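## Task

Nests N1 to N4 each carry one of the plates E01, E07, E10 and E70, and you can tell which is where only by reading their ID labels. First build a stack in rack S1, bottom to top E10, E07, E70, E01: the lowest plate lies flat on the rack floor, each higher one sits fully nested in the one below, and every plate has its labelled short end toward the rack's front, the side facing you. Next release the plates and push the START key on post KP until it latches. Then return all four plates so each sits in its original nest, lying flat within the locators, with well A1 in the corner marked A1, while START stays latched. Nothing may depend on the robot holding it at the end; open the gripper and pull away to finish.

## Robot and tools

ROBOT. One four-axis arm carries a gripper that always stays level. Its joints, base outward: lift (0.000 to 0.550 m), shoulder (-2.000 to 2.000 rad), elbow (-2.800 to 2.800 rad), wrist yaw (-12.566 to 12.566 rad). The controlled point, end_effector_position, is midway between the two rubber pads, about 2 to 3 cm behind the fingertips. The fingers point along the gripper's +x axis and close along its y axis. Even fully closed they leave a 0.066 m gap, so a key must be pushed with a single fingertip.

FRAMES. Reported poses use the scene frame: origin on the tabletop under the arm base, +z up, +y to the left when looking along +x. Motion offsets, however, are given in the gripper's own axes. The printed hand position may be slightly wrong, more so when reaching far.

execute_actions(actions). actions is a list of actions run one after another; an empty list just returns the current state and images. Each action is a table of at most 15 rows, one row per control step of 1/30 s; if fewer rows are given, the last one is repeated to fill 15 steps. A row is five numbers, each in [-1, 1]: dx, dy, dz, rz, opening. The first four are an offset, in gripper axes, from the gripper's measured pose when that action began (for the first action of a call, the last pose reported in this scene). Every row refers to that same start, not to the previous row. Scale: 1.0 equals 0.6 m for dx, dy, dz and 180 degrees for rz; positive rz turns from +x toward +y. No tilt exists. opening is absolute: +1 fully open (0.140 m), -1 closed. Closing from fully open needs about 0.6 s. Each step the commanded pose is clipped to within 70 mm and 16 degrees of the measured pose, so a distant offset will not be reached in one action and must be continued in the next.

move(target, speed, blocking). target is one row of five numbers with the same meaning as above: an offset in gripper axes from the pose in this scene's latest result that shows one, plus an absolute opening, which is sent when the move starts. The path is straight and takes 0.5 to 10 s; longer ones are cut off short. speed is the path's top speed in m/s, 0.002 to 0.5 (default 0.25); turning is capped at twice that in rad/s. Rotation takes the shorter direction. The path ignores obstacles, the hand may lag, wander or exceed speed (especially with the arm almost straight). Faster contact hits harder, and aiming further beyond a contact pushes harder. With blocking=false the result arrives after 0.5 s while motion continues; until a result shows the move finished, other moves and execute_actions are refused, so use wait or stop. The extra "move:" line reports the ending (done, off_target, moving, held, fault), the distance from target, and limits: paced means the sent pose was clipped; held means a check blocked some steps, after which the arm may surge faster than speed.

wait(seconds): 0 to 10; lets the scene run with the last command held, and returns early if a running move ends. stop(): brakes a running move (needs room, more when fast); fingers continue. zoom_image(camera, region): camera is cam_high (672x504), cam_low (672x504) or cam_wrist (616x616); region [x0, y0, x1, y1] in pixels from the top-left, at most 504 by 504. finished_scene(scene): ends the current scene, given its number, irreversibly, and reports success and the next task.

RESULTS. A state line gives end_effector_position (m) and end_effector_quat_wxyz. Joint positions lists lift, shoulder, elbow, wrist yaw, then pad gap in m. Hand target is the pose the controller is currently driving to. grip_measured is the finger opening on the command scale (may be off by about 1 mm, consistently). To hold something, command an opening about 0.04 below grip_measured; a smaller margin grips more gently. Pad force is about 18 N max; a fast close can squeeze harder. Action results include step readings of position; HELD marks steps partly blocked. "pose unreachable" means the clearance check altered or blocked the command. Offsets start from the measured pose, so repeating a small offset against something rigid adds no force, but against something yielding it goes deeper.

CAUTIONS. Keep the elbow more than 0.4 rad away from 0 or the arm may fold and fault. Load limits: lift 55.2 N, shoulder 8.28 N m, elbow 4.14 N m, wrist yaw 1.38 N m, held weight included; reaching one causes a TORQUE FAULT and a 10 s halt skipping the rest of the call. Holding loads heats motors; MOTOR HOT appears at 85 °C and at 100 °C an OVER-TEMPERATURE FAULT brakes the arm. Do not let START light up before the stack fully meets the stacking conditions; lighting counts as pressing. Small drops of a few mm when placing are fine, but long falls, slams, hard hits, knocking things off the table, or items slipping from the grip are not. Well A1 lies at the labelled short end, in the corner opposite the labelled long side. Loose objects may occasionally be nudged by outside pushes; recheck positions.

Each tool is called after ">>>" as a command line: name --argument value for each argument, lists and objects as JSON in quotes; but a table of rows of numbers goes row by row, as --pt "numbers of a row", without its own name.

## Session

>>> execute_actions --actions '[]'

Scene clock: 0.00 s.
end_effector_position=(+0.4020, -0.2959, +0.4636) grip_measured=+1.00 end_effector_quat_wxyz=(+0.763, +0.000, +0.000, -0.646)
Joint positions: [ 0.459  0.263  1.027 -2.695  0.14 ]
Hand target: +0.402, -0.296, +0.464; +0.763, +0.000, +0.000, -0.646

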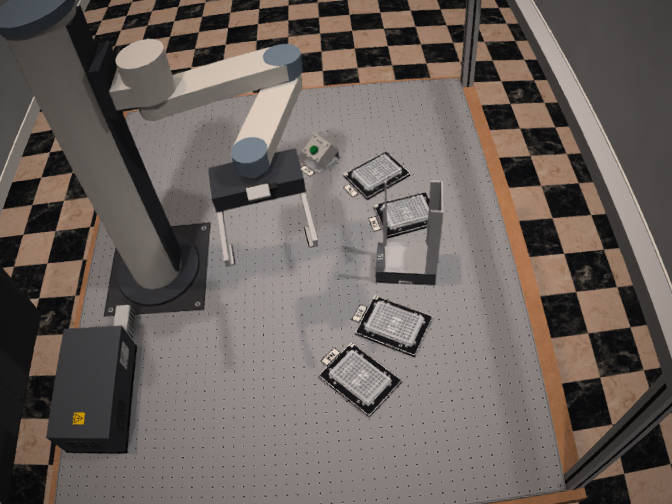

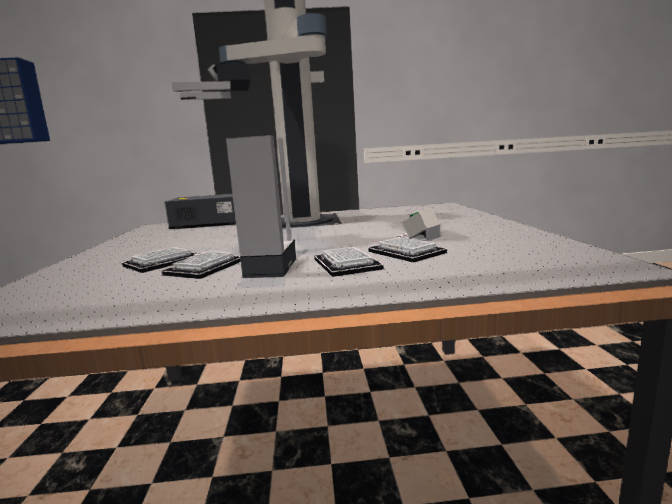

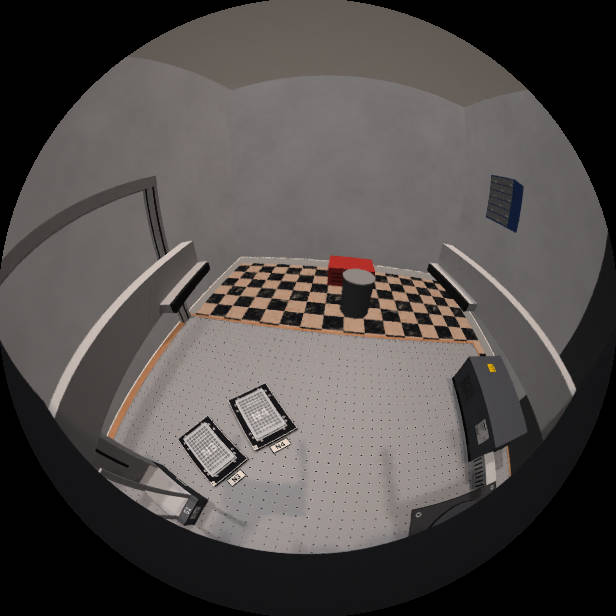

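>>> zoom_image --camera "cam_high" --region '[280, 120, 480, 300]'

>>> zoom_image --camera "cam_high" --region '[290, 270, 470, 430]'

>>> zoom_image --camera "cam_low" --region '[110, 190, 460, 300]'

Region (280, 120, 480, 300) of cam_high's 672x504 image, scaled by 2.520, with more detail than that image has; it fills the top 454 rows of this view, and the rest is white.

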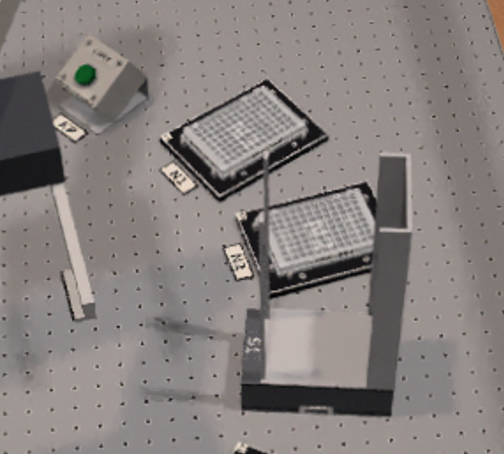

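Region (290, 270, 470, 430) of cam_high's 672x504 image, scaled by 2.800, with more detail than that image has.

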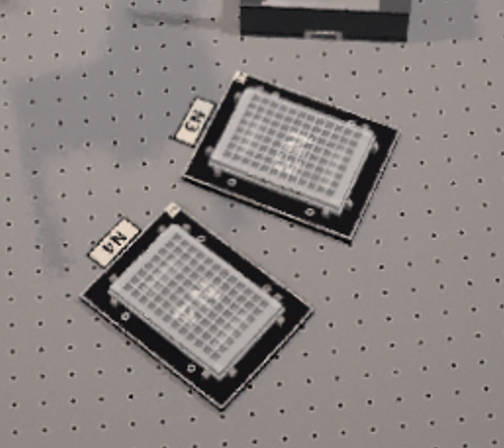

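Region (110, 190, 460, 300) of cam_low's 672x504 image, scaled by 1.440, with more detail than that image has; it fills the top 158 rows of this view, and the rest is white.

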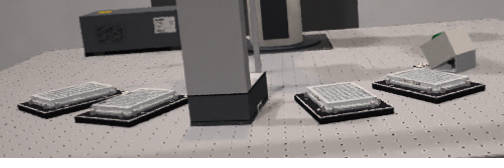

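>>> move --target '[-0.323,0.088,-0.58,0.39,1]' --speed 0.4

>>> zoom_image --camera "cam_wrist" --region '[100, 200, 520, 450]'

Scene clock: 15.13 s.
end_effector_position=(+0.4221, -0.0961, +0.1156) grip_measured=+1.00 end_effector_quat_wxyz=(+0.996, +0.000, +0.000, -0.090)
Joint positions: [ 0.111  0.451  0.484 -1.114  0.14 ]
Hand target: +0.422, -0.096, +0.116; +0.996, +0.000, +0.000, -0.090
Off the commanded pose: 0.000 m, 0 deg.
move: done

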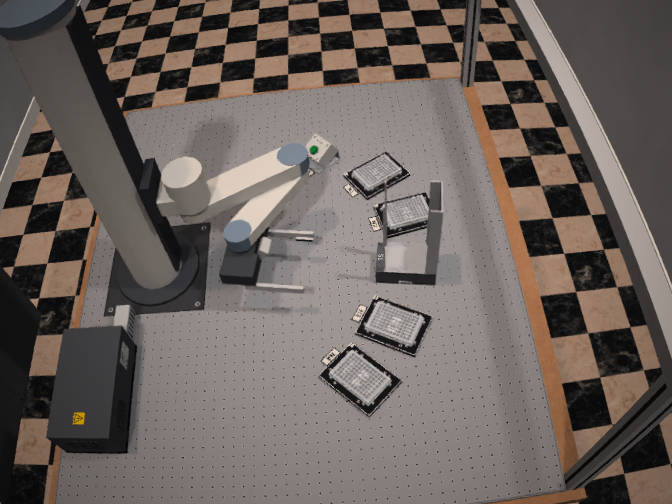

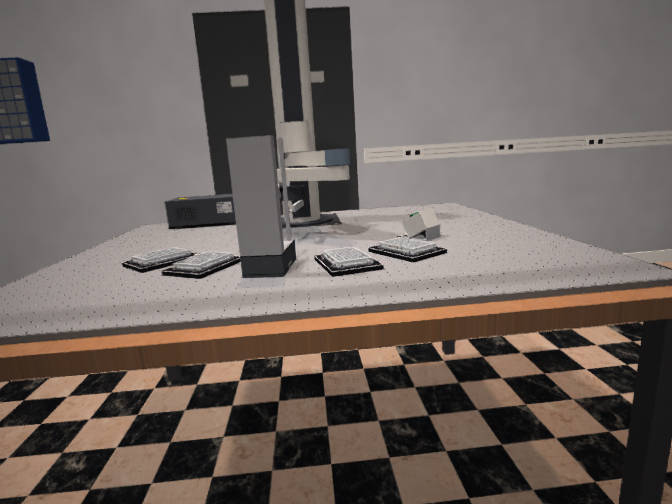

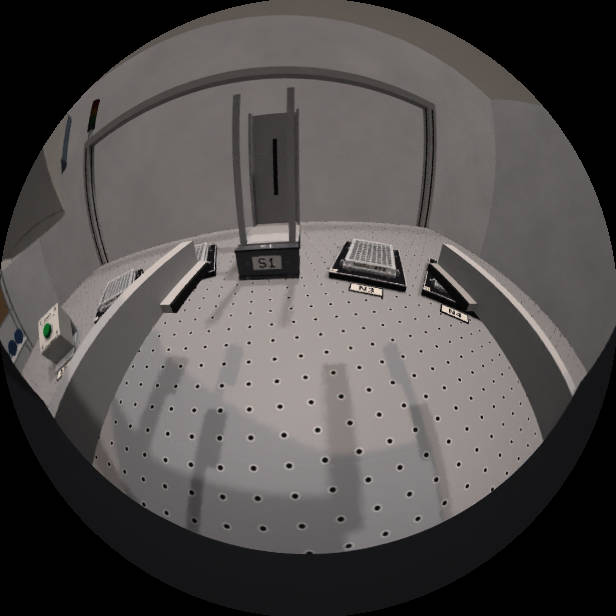

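Region (100, 200, 520, 450) of cam_wrist's 616x616 image, scaled by 1.200, with more detail than that image has; it fills the top 300 rows of this view, and the rest is white.

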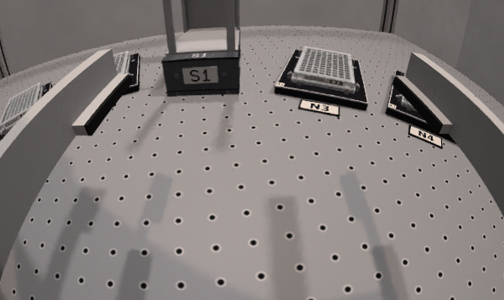

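>>> move --target '[0.26,-0.09,-0.06,-0.065,1]' --speed 0.4

>>> zoom_image --camera "cam_wrist" --region '[150, 200, 480, 380]'

Scene clock: 23.97 s.
end_effector_position=(+0.5660, -0.1771, +0.0796) grip_measured=+1.00 end_effector_quat_wxyz=(+0.982, +0.000, +0.000, -0.191)
Joint positions: [ 0.075  0.424  1.172 -1.979  0.14 ]
Hand target: +0.566, -0.177, +0.080; +0.982, +0.000, +0.000, -0.191
Off the commanded pose: 0.000 m, 0 deg.
move: done

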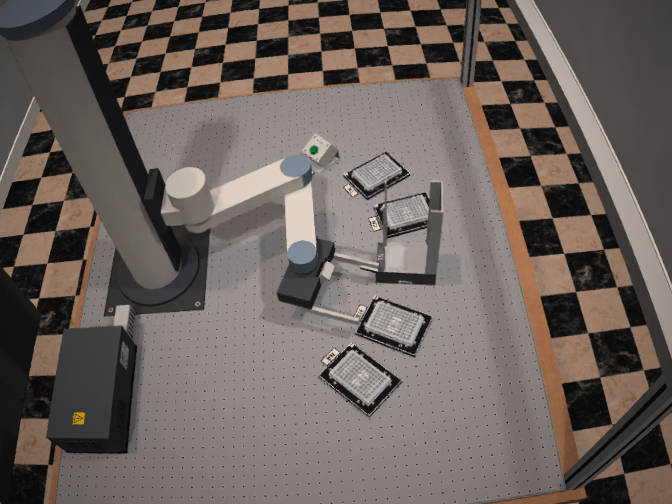

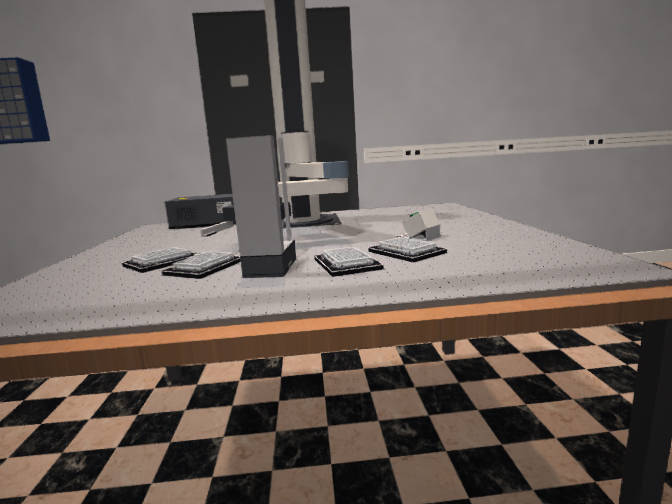

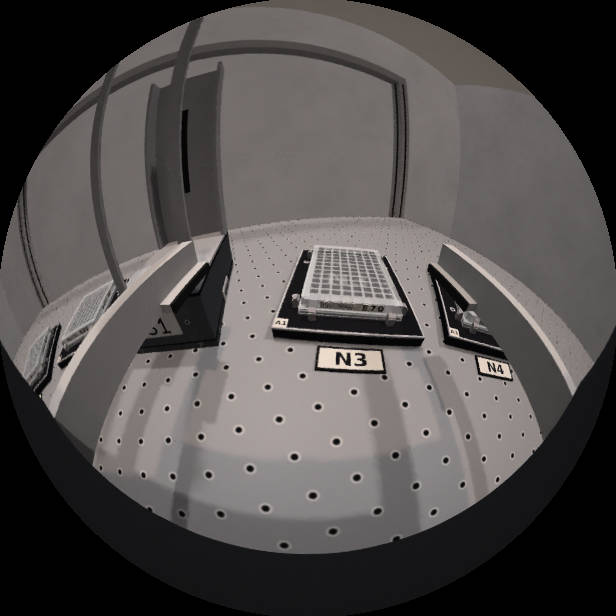

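Region (150, 200, 480, 380) of cam_wrist's 616x616 image, scaled by 1.527, with more detail than that image has; it fills the top 275 rows of this view, and the rest is white.

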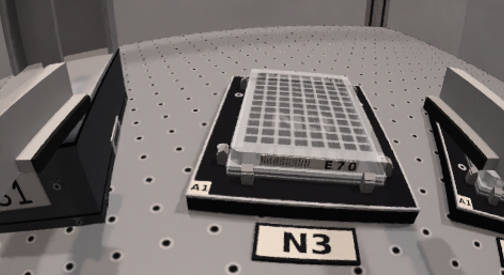

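>>> move --target '[-0.02,-0.2,0,-0.11,0]' --speed 0.3

>>> zoom_image --camera "cam_wrist" --region '[150, 200, 480, 380]'

>>> zoom_image --camera "cam_high" --region '[340, 150, 440, 240]'

Scene clock: 29.90 s.
end_effector_position=(+0.5099, -0.2840, +0.0796) grip_measured=+0.00 end_effector_quat_wxyz=(+0.934, +0.000, +0.000, -0.357)
Joint positions: [ 0.075  0.161  1.217 -2.108  0.103]
Hand target: +0.510, -0.284, +0.080; +0.934, +0.000, +0.000, -0.357
Off the commanded pose: 0.000 m, 0 deg.
move: done

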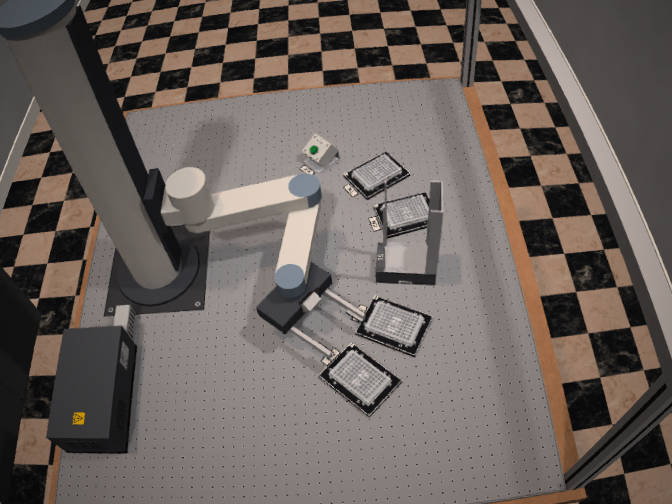

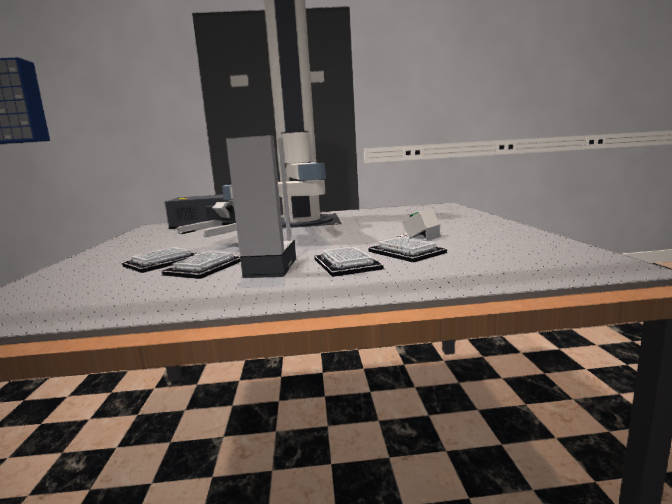

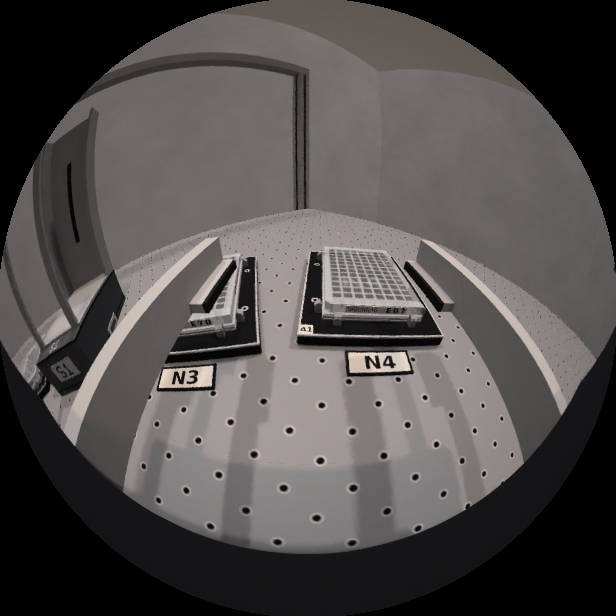

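Region (150, 200, 480, 380) of cam_wrist's 616x616 image, scaled by 1.527, with more detail than that image has; it fills the top 275 rows of this view, and the rest is white.

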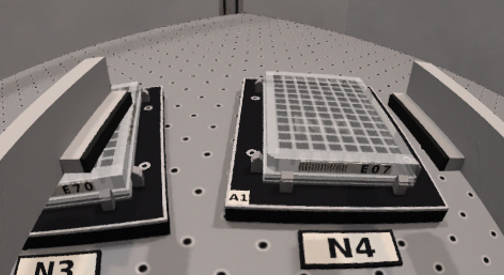

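Region (340, 150, 440, 240) of cam_high's 672x504 image, scaled by 5.040, with more detail than that image has; it fills the top 454 rows of this view, and the rest is white.

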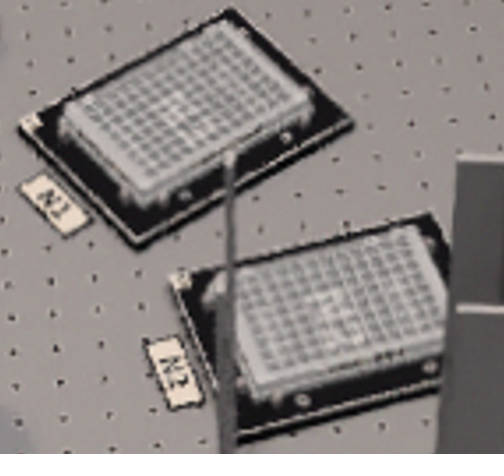

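>>> move --target '[-0.5,0.635,0.06,0.39,0]' --speed 0.3

>>> zoom_image --camera "cam_wrist" --region '[150, 220, 480, 400]'

Scene clock: 40.70 s.
end_effector_position=(+0.5402, +0.2002, +0.1156) grip_measured=+0.00 end_effector_quat_wxyz=(+0.969, +0.000, +0.000, +0.246)
Joint positions: [ 0.111  1.396  1.112 -2.011  0.103]
Hand target: +0.540, +0.200, +0.116; +0.969, +0.000, +0.000, +0.245
Off the commanded pose: 0.000 m, 0 deg.
move: done

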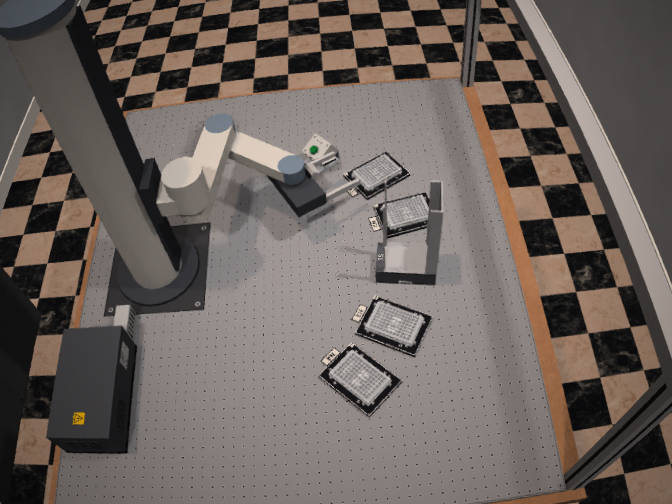

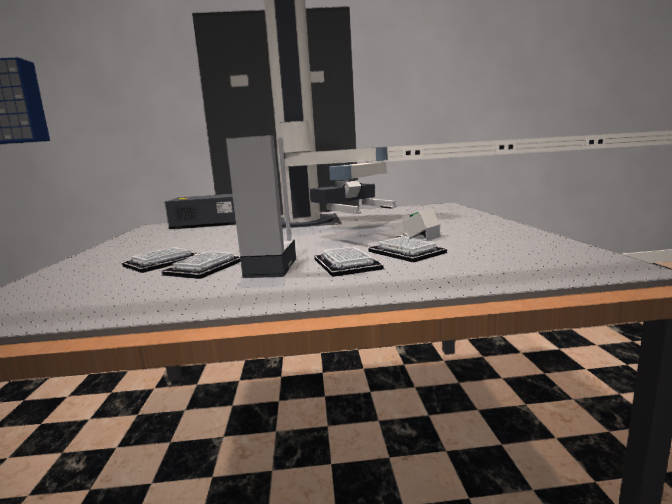

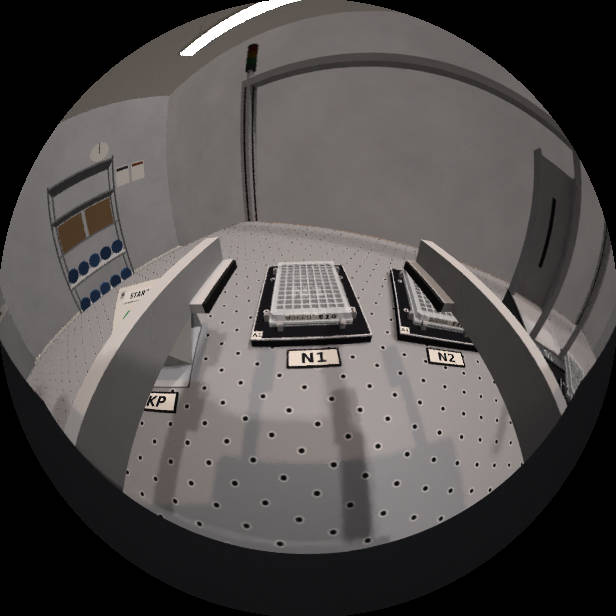

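Region (150, 220, 480, 400) of cam_wrist's 616x616 image, scaled by 1.527, with more detail than that image has; it fills the top 275 rows of this view, and the rest is white.

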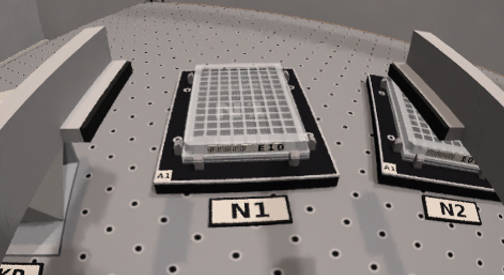

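Near offset 9 mm, far 19 mm left; yaw +4.5°.

>>> move --target '[0.21,0.024,-0.12,0.025,0]'

Scene clock: 43.70 s.
end_effector_position=(+0.6441, +0.2729, +0.0435) grip_measured=+0.00 end_effector_quat_wxyz=(+0.959, +0.000, +0.000, +0.284)
Joint positions: [ 0.039  1.134  1.768 -2.327  0.103]
Hand target: +0.644, +0.273, +0.044; +0.959, +0.000, +0.000, +0.284
Off the commanded pose: 0.000 m, 0 deg.
move: done

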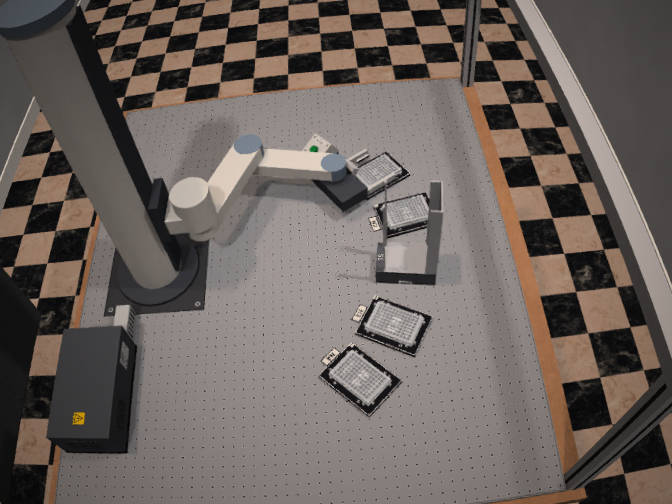

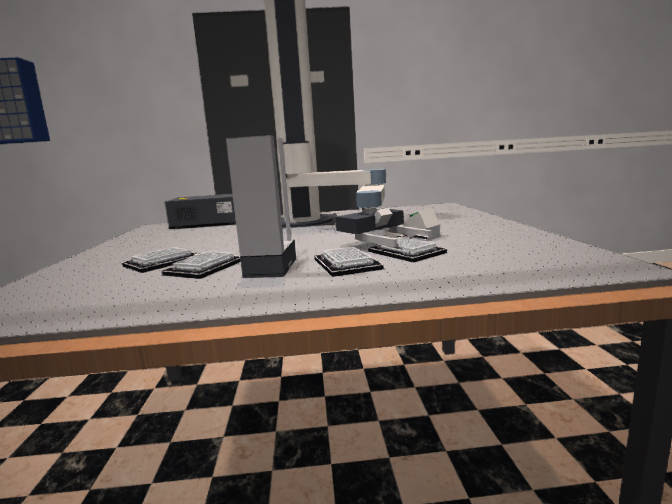

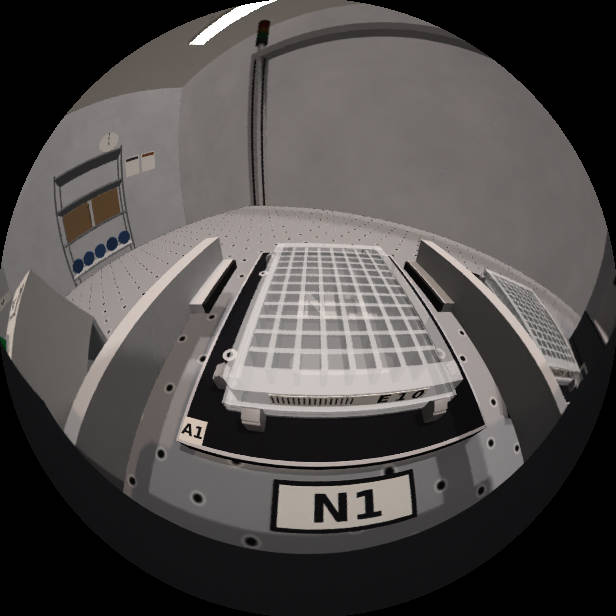

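>>> move --target '[0.03,-0.011,-0.03,0.003,0]' --speed 0.08

>>> zoom_image --camera "cam_low" --region '[330, 195, 460, 275]'

Scene clock: 48.27 s.
end_effector_position=(+0.6624, +0.2771, +0.0271) grip_measured=+0.00 end_effector_quat_wxyz=(+0.957, +0.000, +0.000, +0.289)
Joint positions: [ 0.022  1.067  1.884 -2.363  0.103]
Hand target: +0.663, +0.277, +0.026; +0.958, +0.000, +0.000, +0.288
Off the commanded pose: 0.002 m, 0 deg.
move: done

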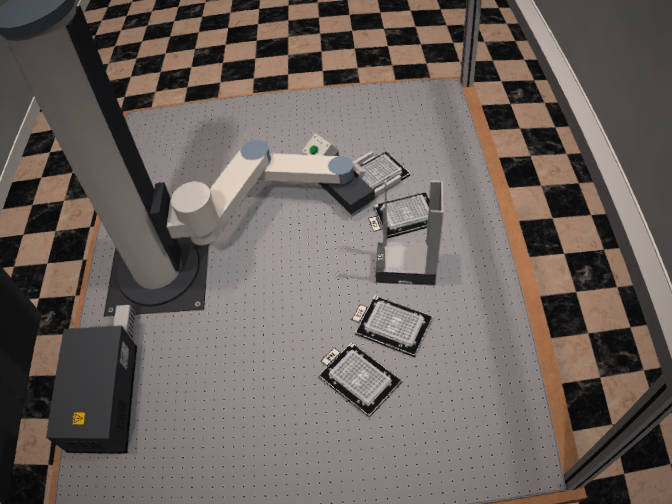

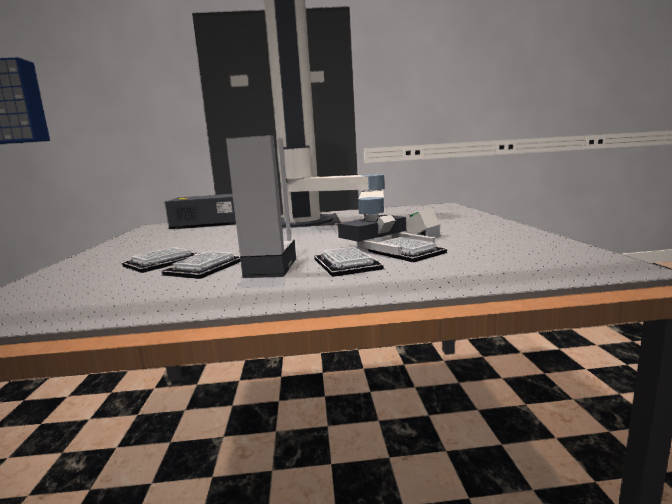

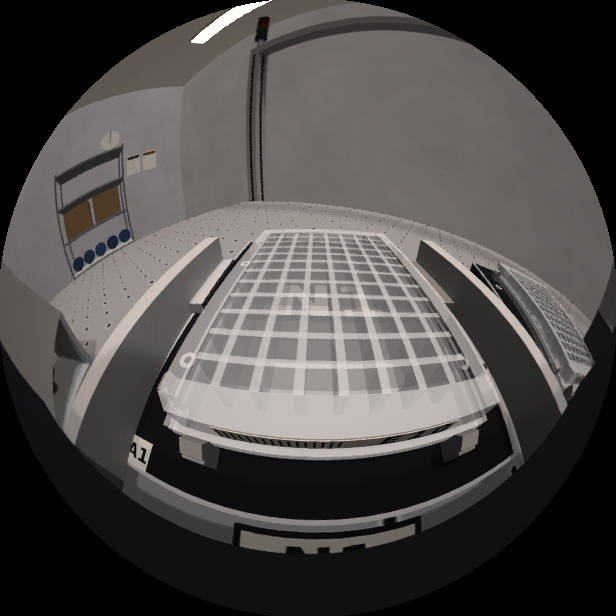

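Region (330, 195, 460, 275) of cam_low's 672x504 image, scaled by 3.877, with more detail than that image has; it fills the top 310 rows of this view, and the rest is white.

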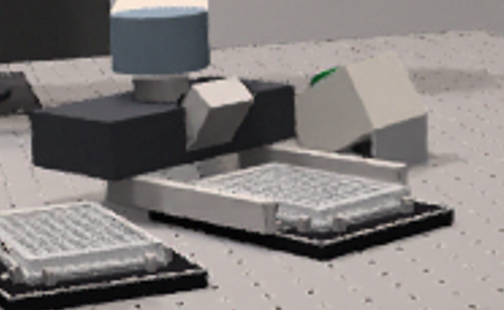

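>>> move --target '[-0.008,-0.004,0.008,0,-0.35]' --speed 0.03

>>> move --target '[0,0,0,0,-0.56]'

Scene clock: 52.50 s.
end_effector_position=(+0.6597, +0.2727, +0.0319) grip_measured=-0.35 end_effector_quat_wxyz=(+0.957, +0.000, +0.000, +0.290)
Joint positions: [ 0.027  1.073  1.854 -2.34   0.09 ]
Hand target: +0.660, +0.272, +0.032; +0.957, +0.000, +0.000, +0.289
Off the commanded pose: 0.000 m, 0 deg.
move: done

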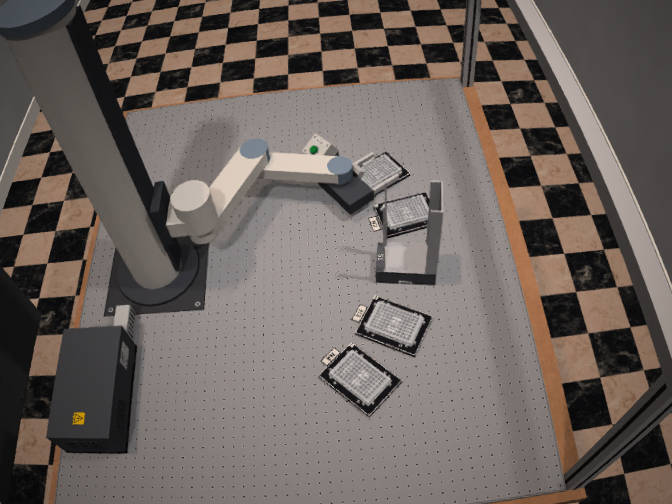

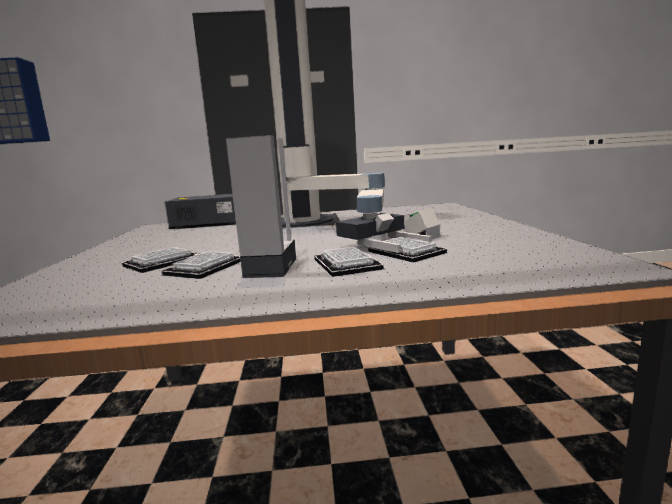

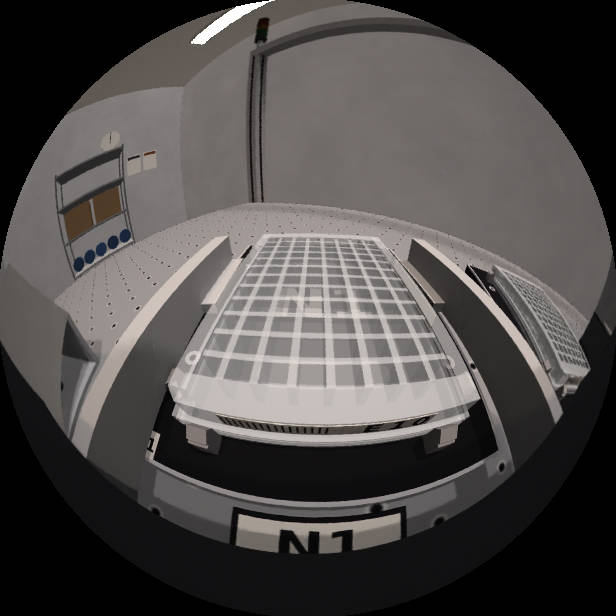

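Scene clock: 53.00 s.
end_effector_position=(+0.6590, +0.2743, +0.0319) grip_measured=-0.46 end_effector_quat_wxyz=(+0.956, +0.000, +0.000, +0.292)
Joint positions: [ 0.027  1.075  1.856 -2.338  0.086]
Hand target: +0.660, +0.273, +0.032; +0.957, +0.000, +0.000, +0.290
Off the commanded pose: 0.002 m, 0 deg.
move: done

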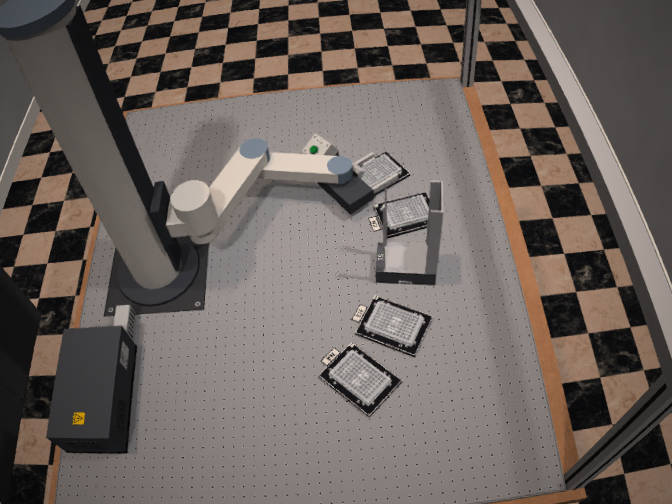

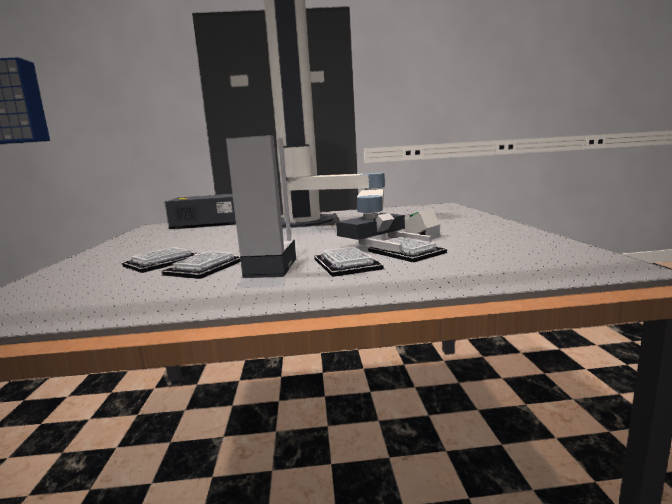

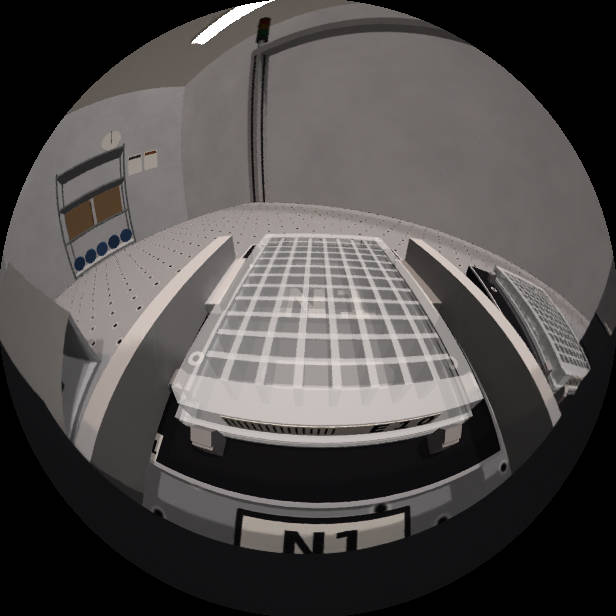

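>>> move --target '[0,0,0.01,0,-0.51]' --speed 0.02

>>> zoom_image --camera "cam_low" --region '[350, 215, 460, 275]'

Scene clock: 58.20 s.
end_effector_position=(+0.6590, +0.2742, +0.0379) grip_measured=-0.47 end_effector_quat_wxyz=(+0.957, +0.000, +0.000, +0.292)
Joint positions: [ 0.033  1.075  1.856 -2.339  0.086]
Hand target: +0.659, +0.274, +0.038; +0.956, +0.000, +0.000, +0.292
Off the commanded pose: 0.000 m, 0 deg.
move: done

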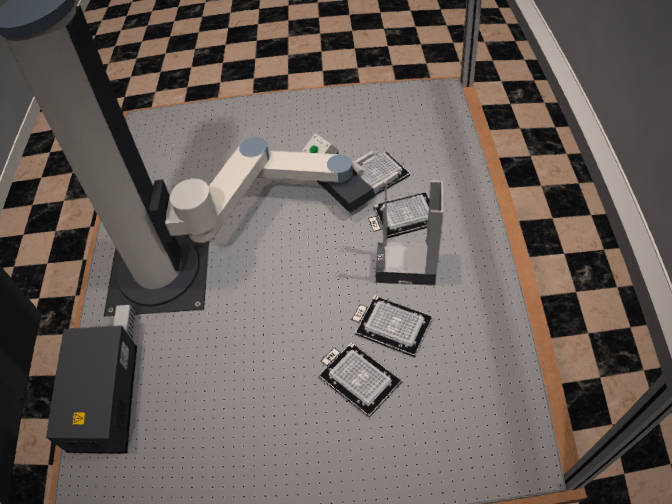

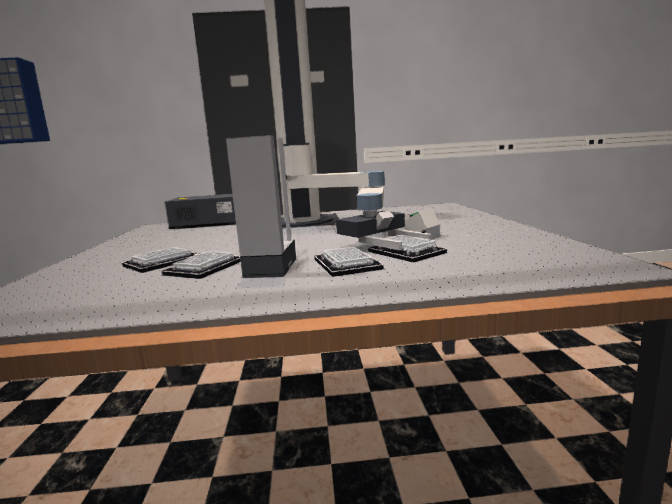

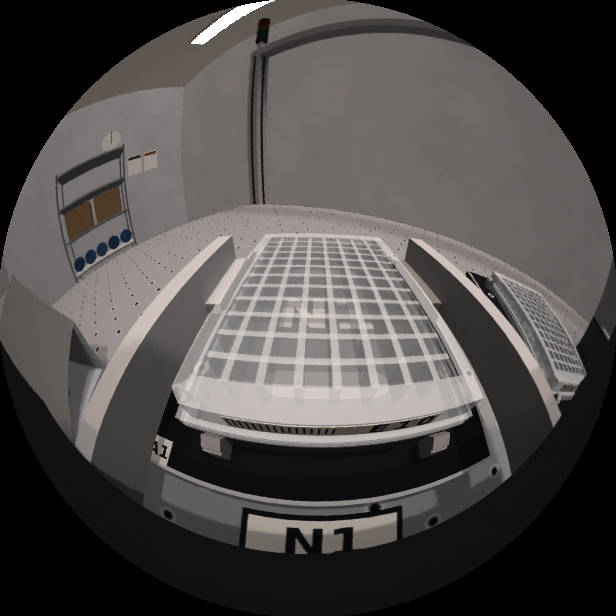

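Region (350, 215, 460, 275) of cam_low's 672x504 image, scaled by 4.582, with more detail than that image has; it fills the top 275 rows of this view, and the rest is white.

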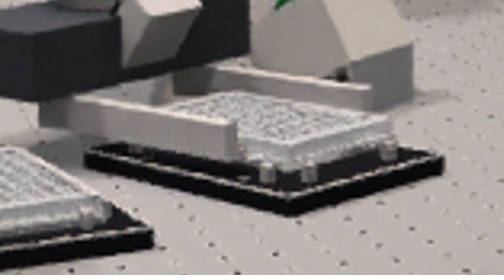

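>>> execute_actions --actions '[[[0,0,-0.005,0,-0.51],[0,0,-0.005,0,-0.51],[0,0,-0.005,0,-0.51],[0,0,-0.008,0,-0.51],[0,0,-0.008,0,-0.51],[0,0,-0.0097,0,-0.51]],[[0,0,0,0,-0.4]],[[0,0,-0.004,0,-0.4]],[[0,0,0,0,-0.51]],[[0,0,0.01,0,-0.51]]]'

>>> move --target '[0,0,0.6,0,-0.51]' --speed 0.35

>>> move --target '[-0.27,-0.52,0,-0.22,-0.51]' --speed 0.3

Scene clock: 76.43 s.
end_effector_position=(+0.6590, +0.2742, +0.0342) grip_measured=-0.47 end_effector_quat_wxyz=(+0.957, +0.000, +0.000, +0.292)
Joint positions: [ 0.029  1.075  1.855 -2.339  0.086]
Hand target: +0.659, +0.274, +0.034; +0.957, +0.000, +0.000, +0.292
Off the commanded pose: 0.002 m, 0 deg.
TORQUE FAULT: the external load on joint 1 (lift) reached its load limit, and the arm stopped for 10 seconds. That time counts as 20 of the actions that you can send in this scene. The arm's remaining commands of this call were not run. The arm holds where it stopped, with its grip as last carried out, and accepts commands again: back off and push less far. The arm stops again, at the same cost, whenever a joint's load reaches its limit.
Step readings (end_effector_position):
0: (+0.6590, +0.2742, +0.0379)
1: (+0.6590, +0.2742, +0.0379)
2: (+0.6590, +0.2742, +0.0371)
4: (+0.6590, +0.2742, +0.0347)
8: (+0.6590, +0.2742, +0.0338)
15: (+0.6590, +0.2742, +0.0342)

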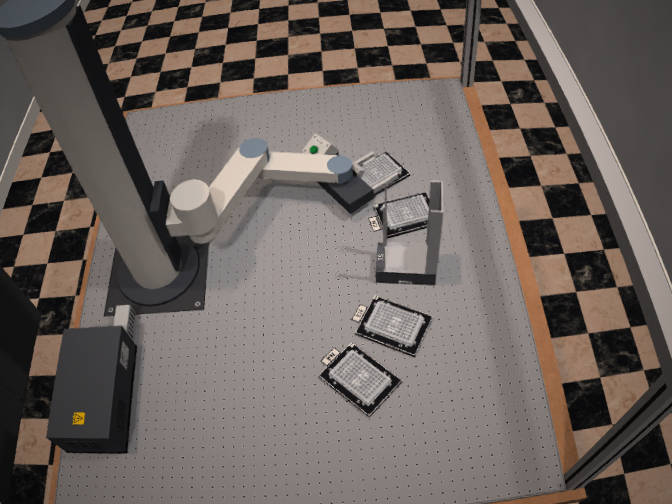

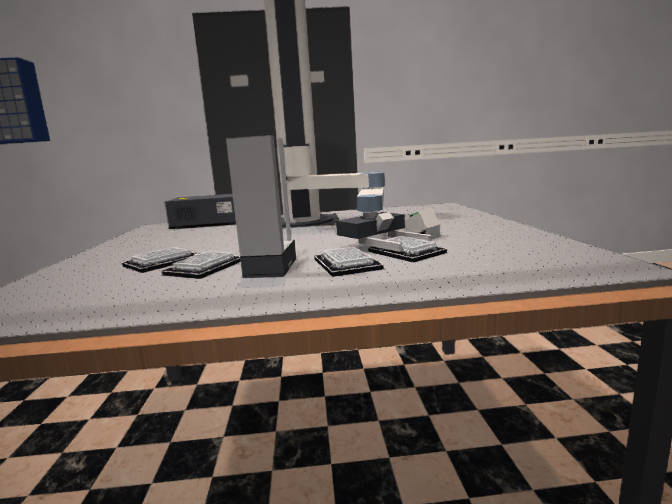

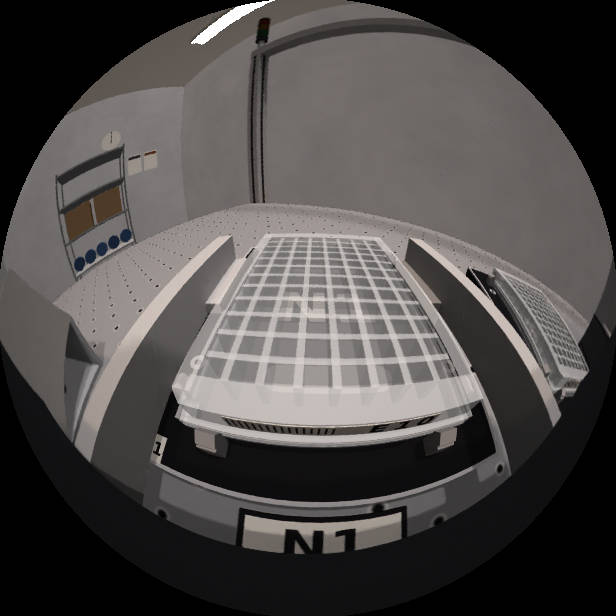

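not run: a fault stop came before this call.

not run: a fault stop came before this call.

>>> move --target '[0,0,0.6,0,-0.51]' --speed 0.3

>>> move --target '[-0.27,-0.52,0,-0.22,-0.51]' --speed 0.3

Scene clock: 83.50 s.
end_effector_position=(+0.6590, +0.2742, +0.3943) grip_measured=-0.47 end_effector_quat_wxyz=(+0.957, +0.000, +0.000, +0.292)
Joint positions: [ 0.389  1.075  1.856 -2.339  0.086]
Hand target: +0.659, +0.274, +0.394; +0.957, +0.000, +0.000, +0.292
Off the commanded pose: 0.000 m, 0 deg.
move: done

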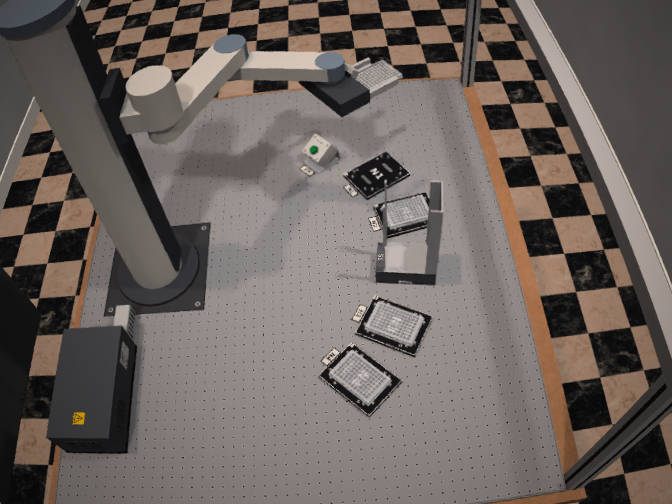

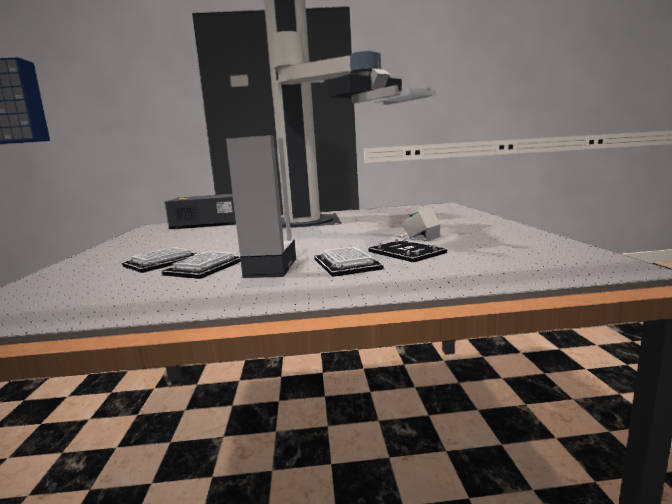

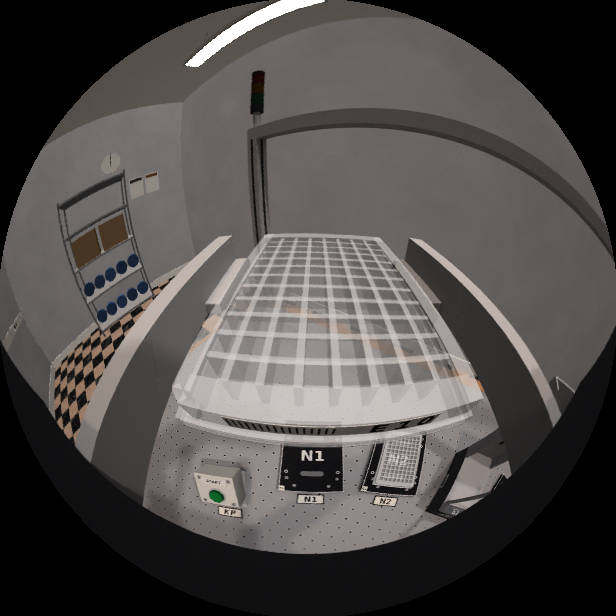

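Scene clock: 85.10 s.
end_effector_position=(+0.6984, -0.0753, +0.3942) grip_measured=-0.47 end_effector_quat_wxyz=(+0.999, +0.000, +0.000, -0.050)
Joint positions: [ 0.389  0.501  1.685 -2.286  0.086]
Hand target: +0.698, -0.075, +0.394; +0.999, +0.000, +0.000, -0.050
Off the commanded pose: 0.000 m, 0 deg.
move: done

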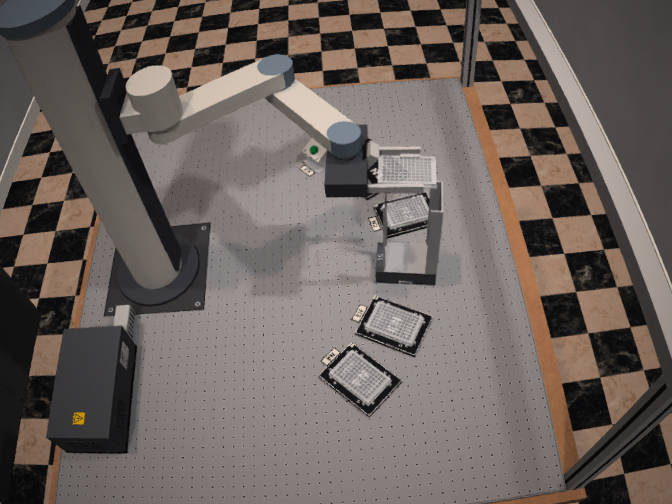

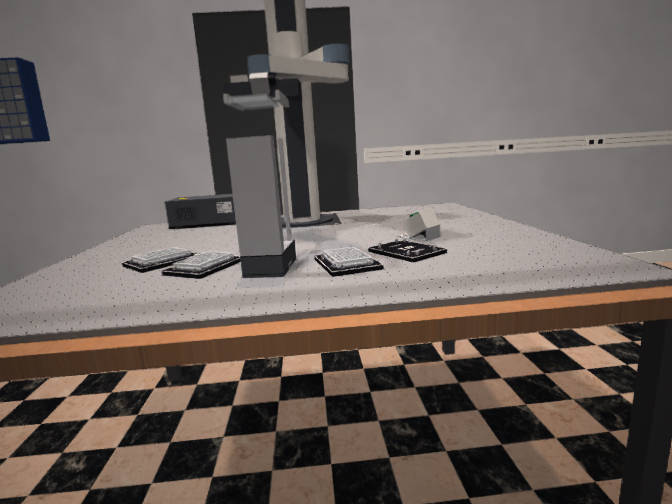

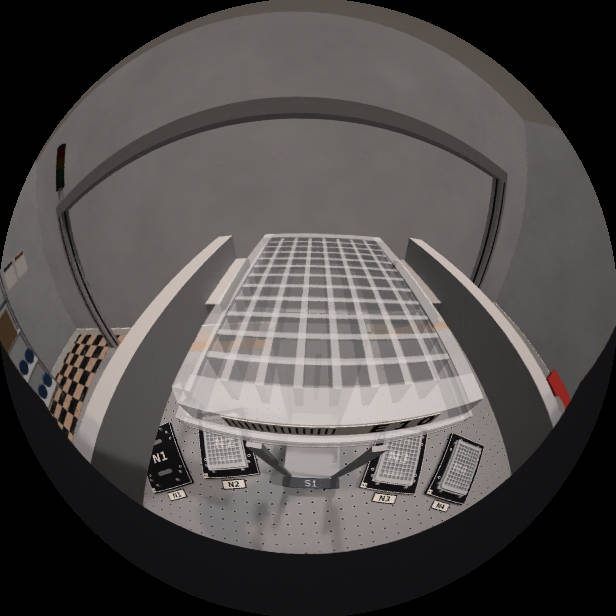

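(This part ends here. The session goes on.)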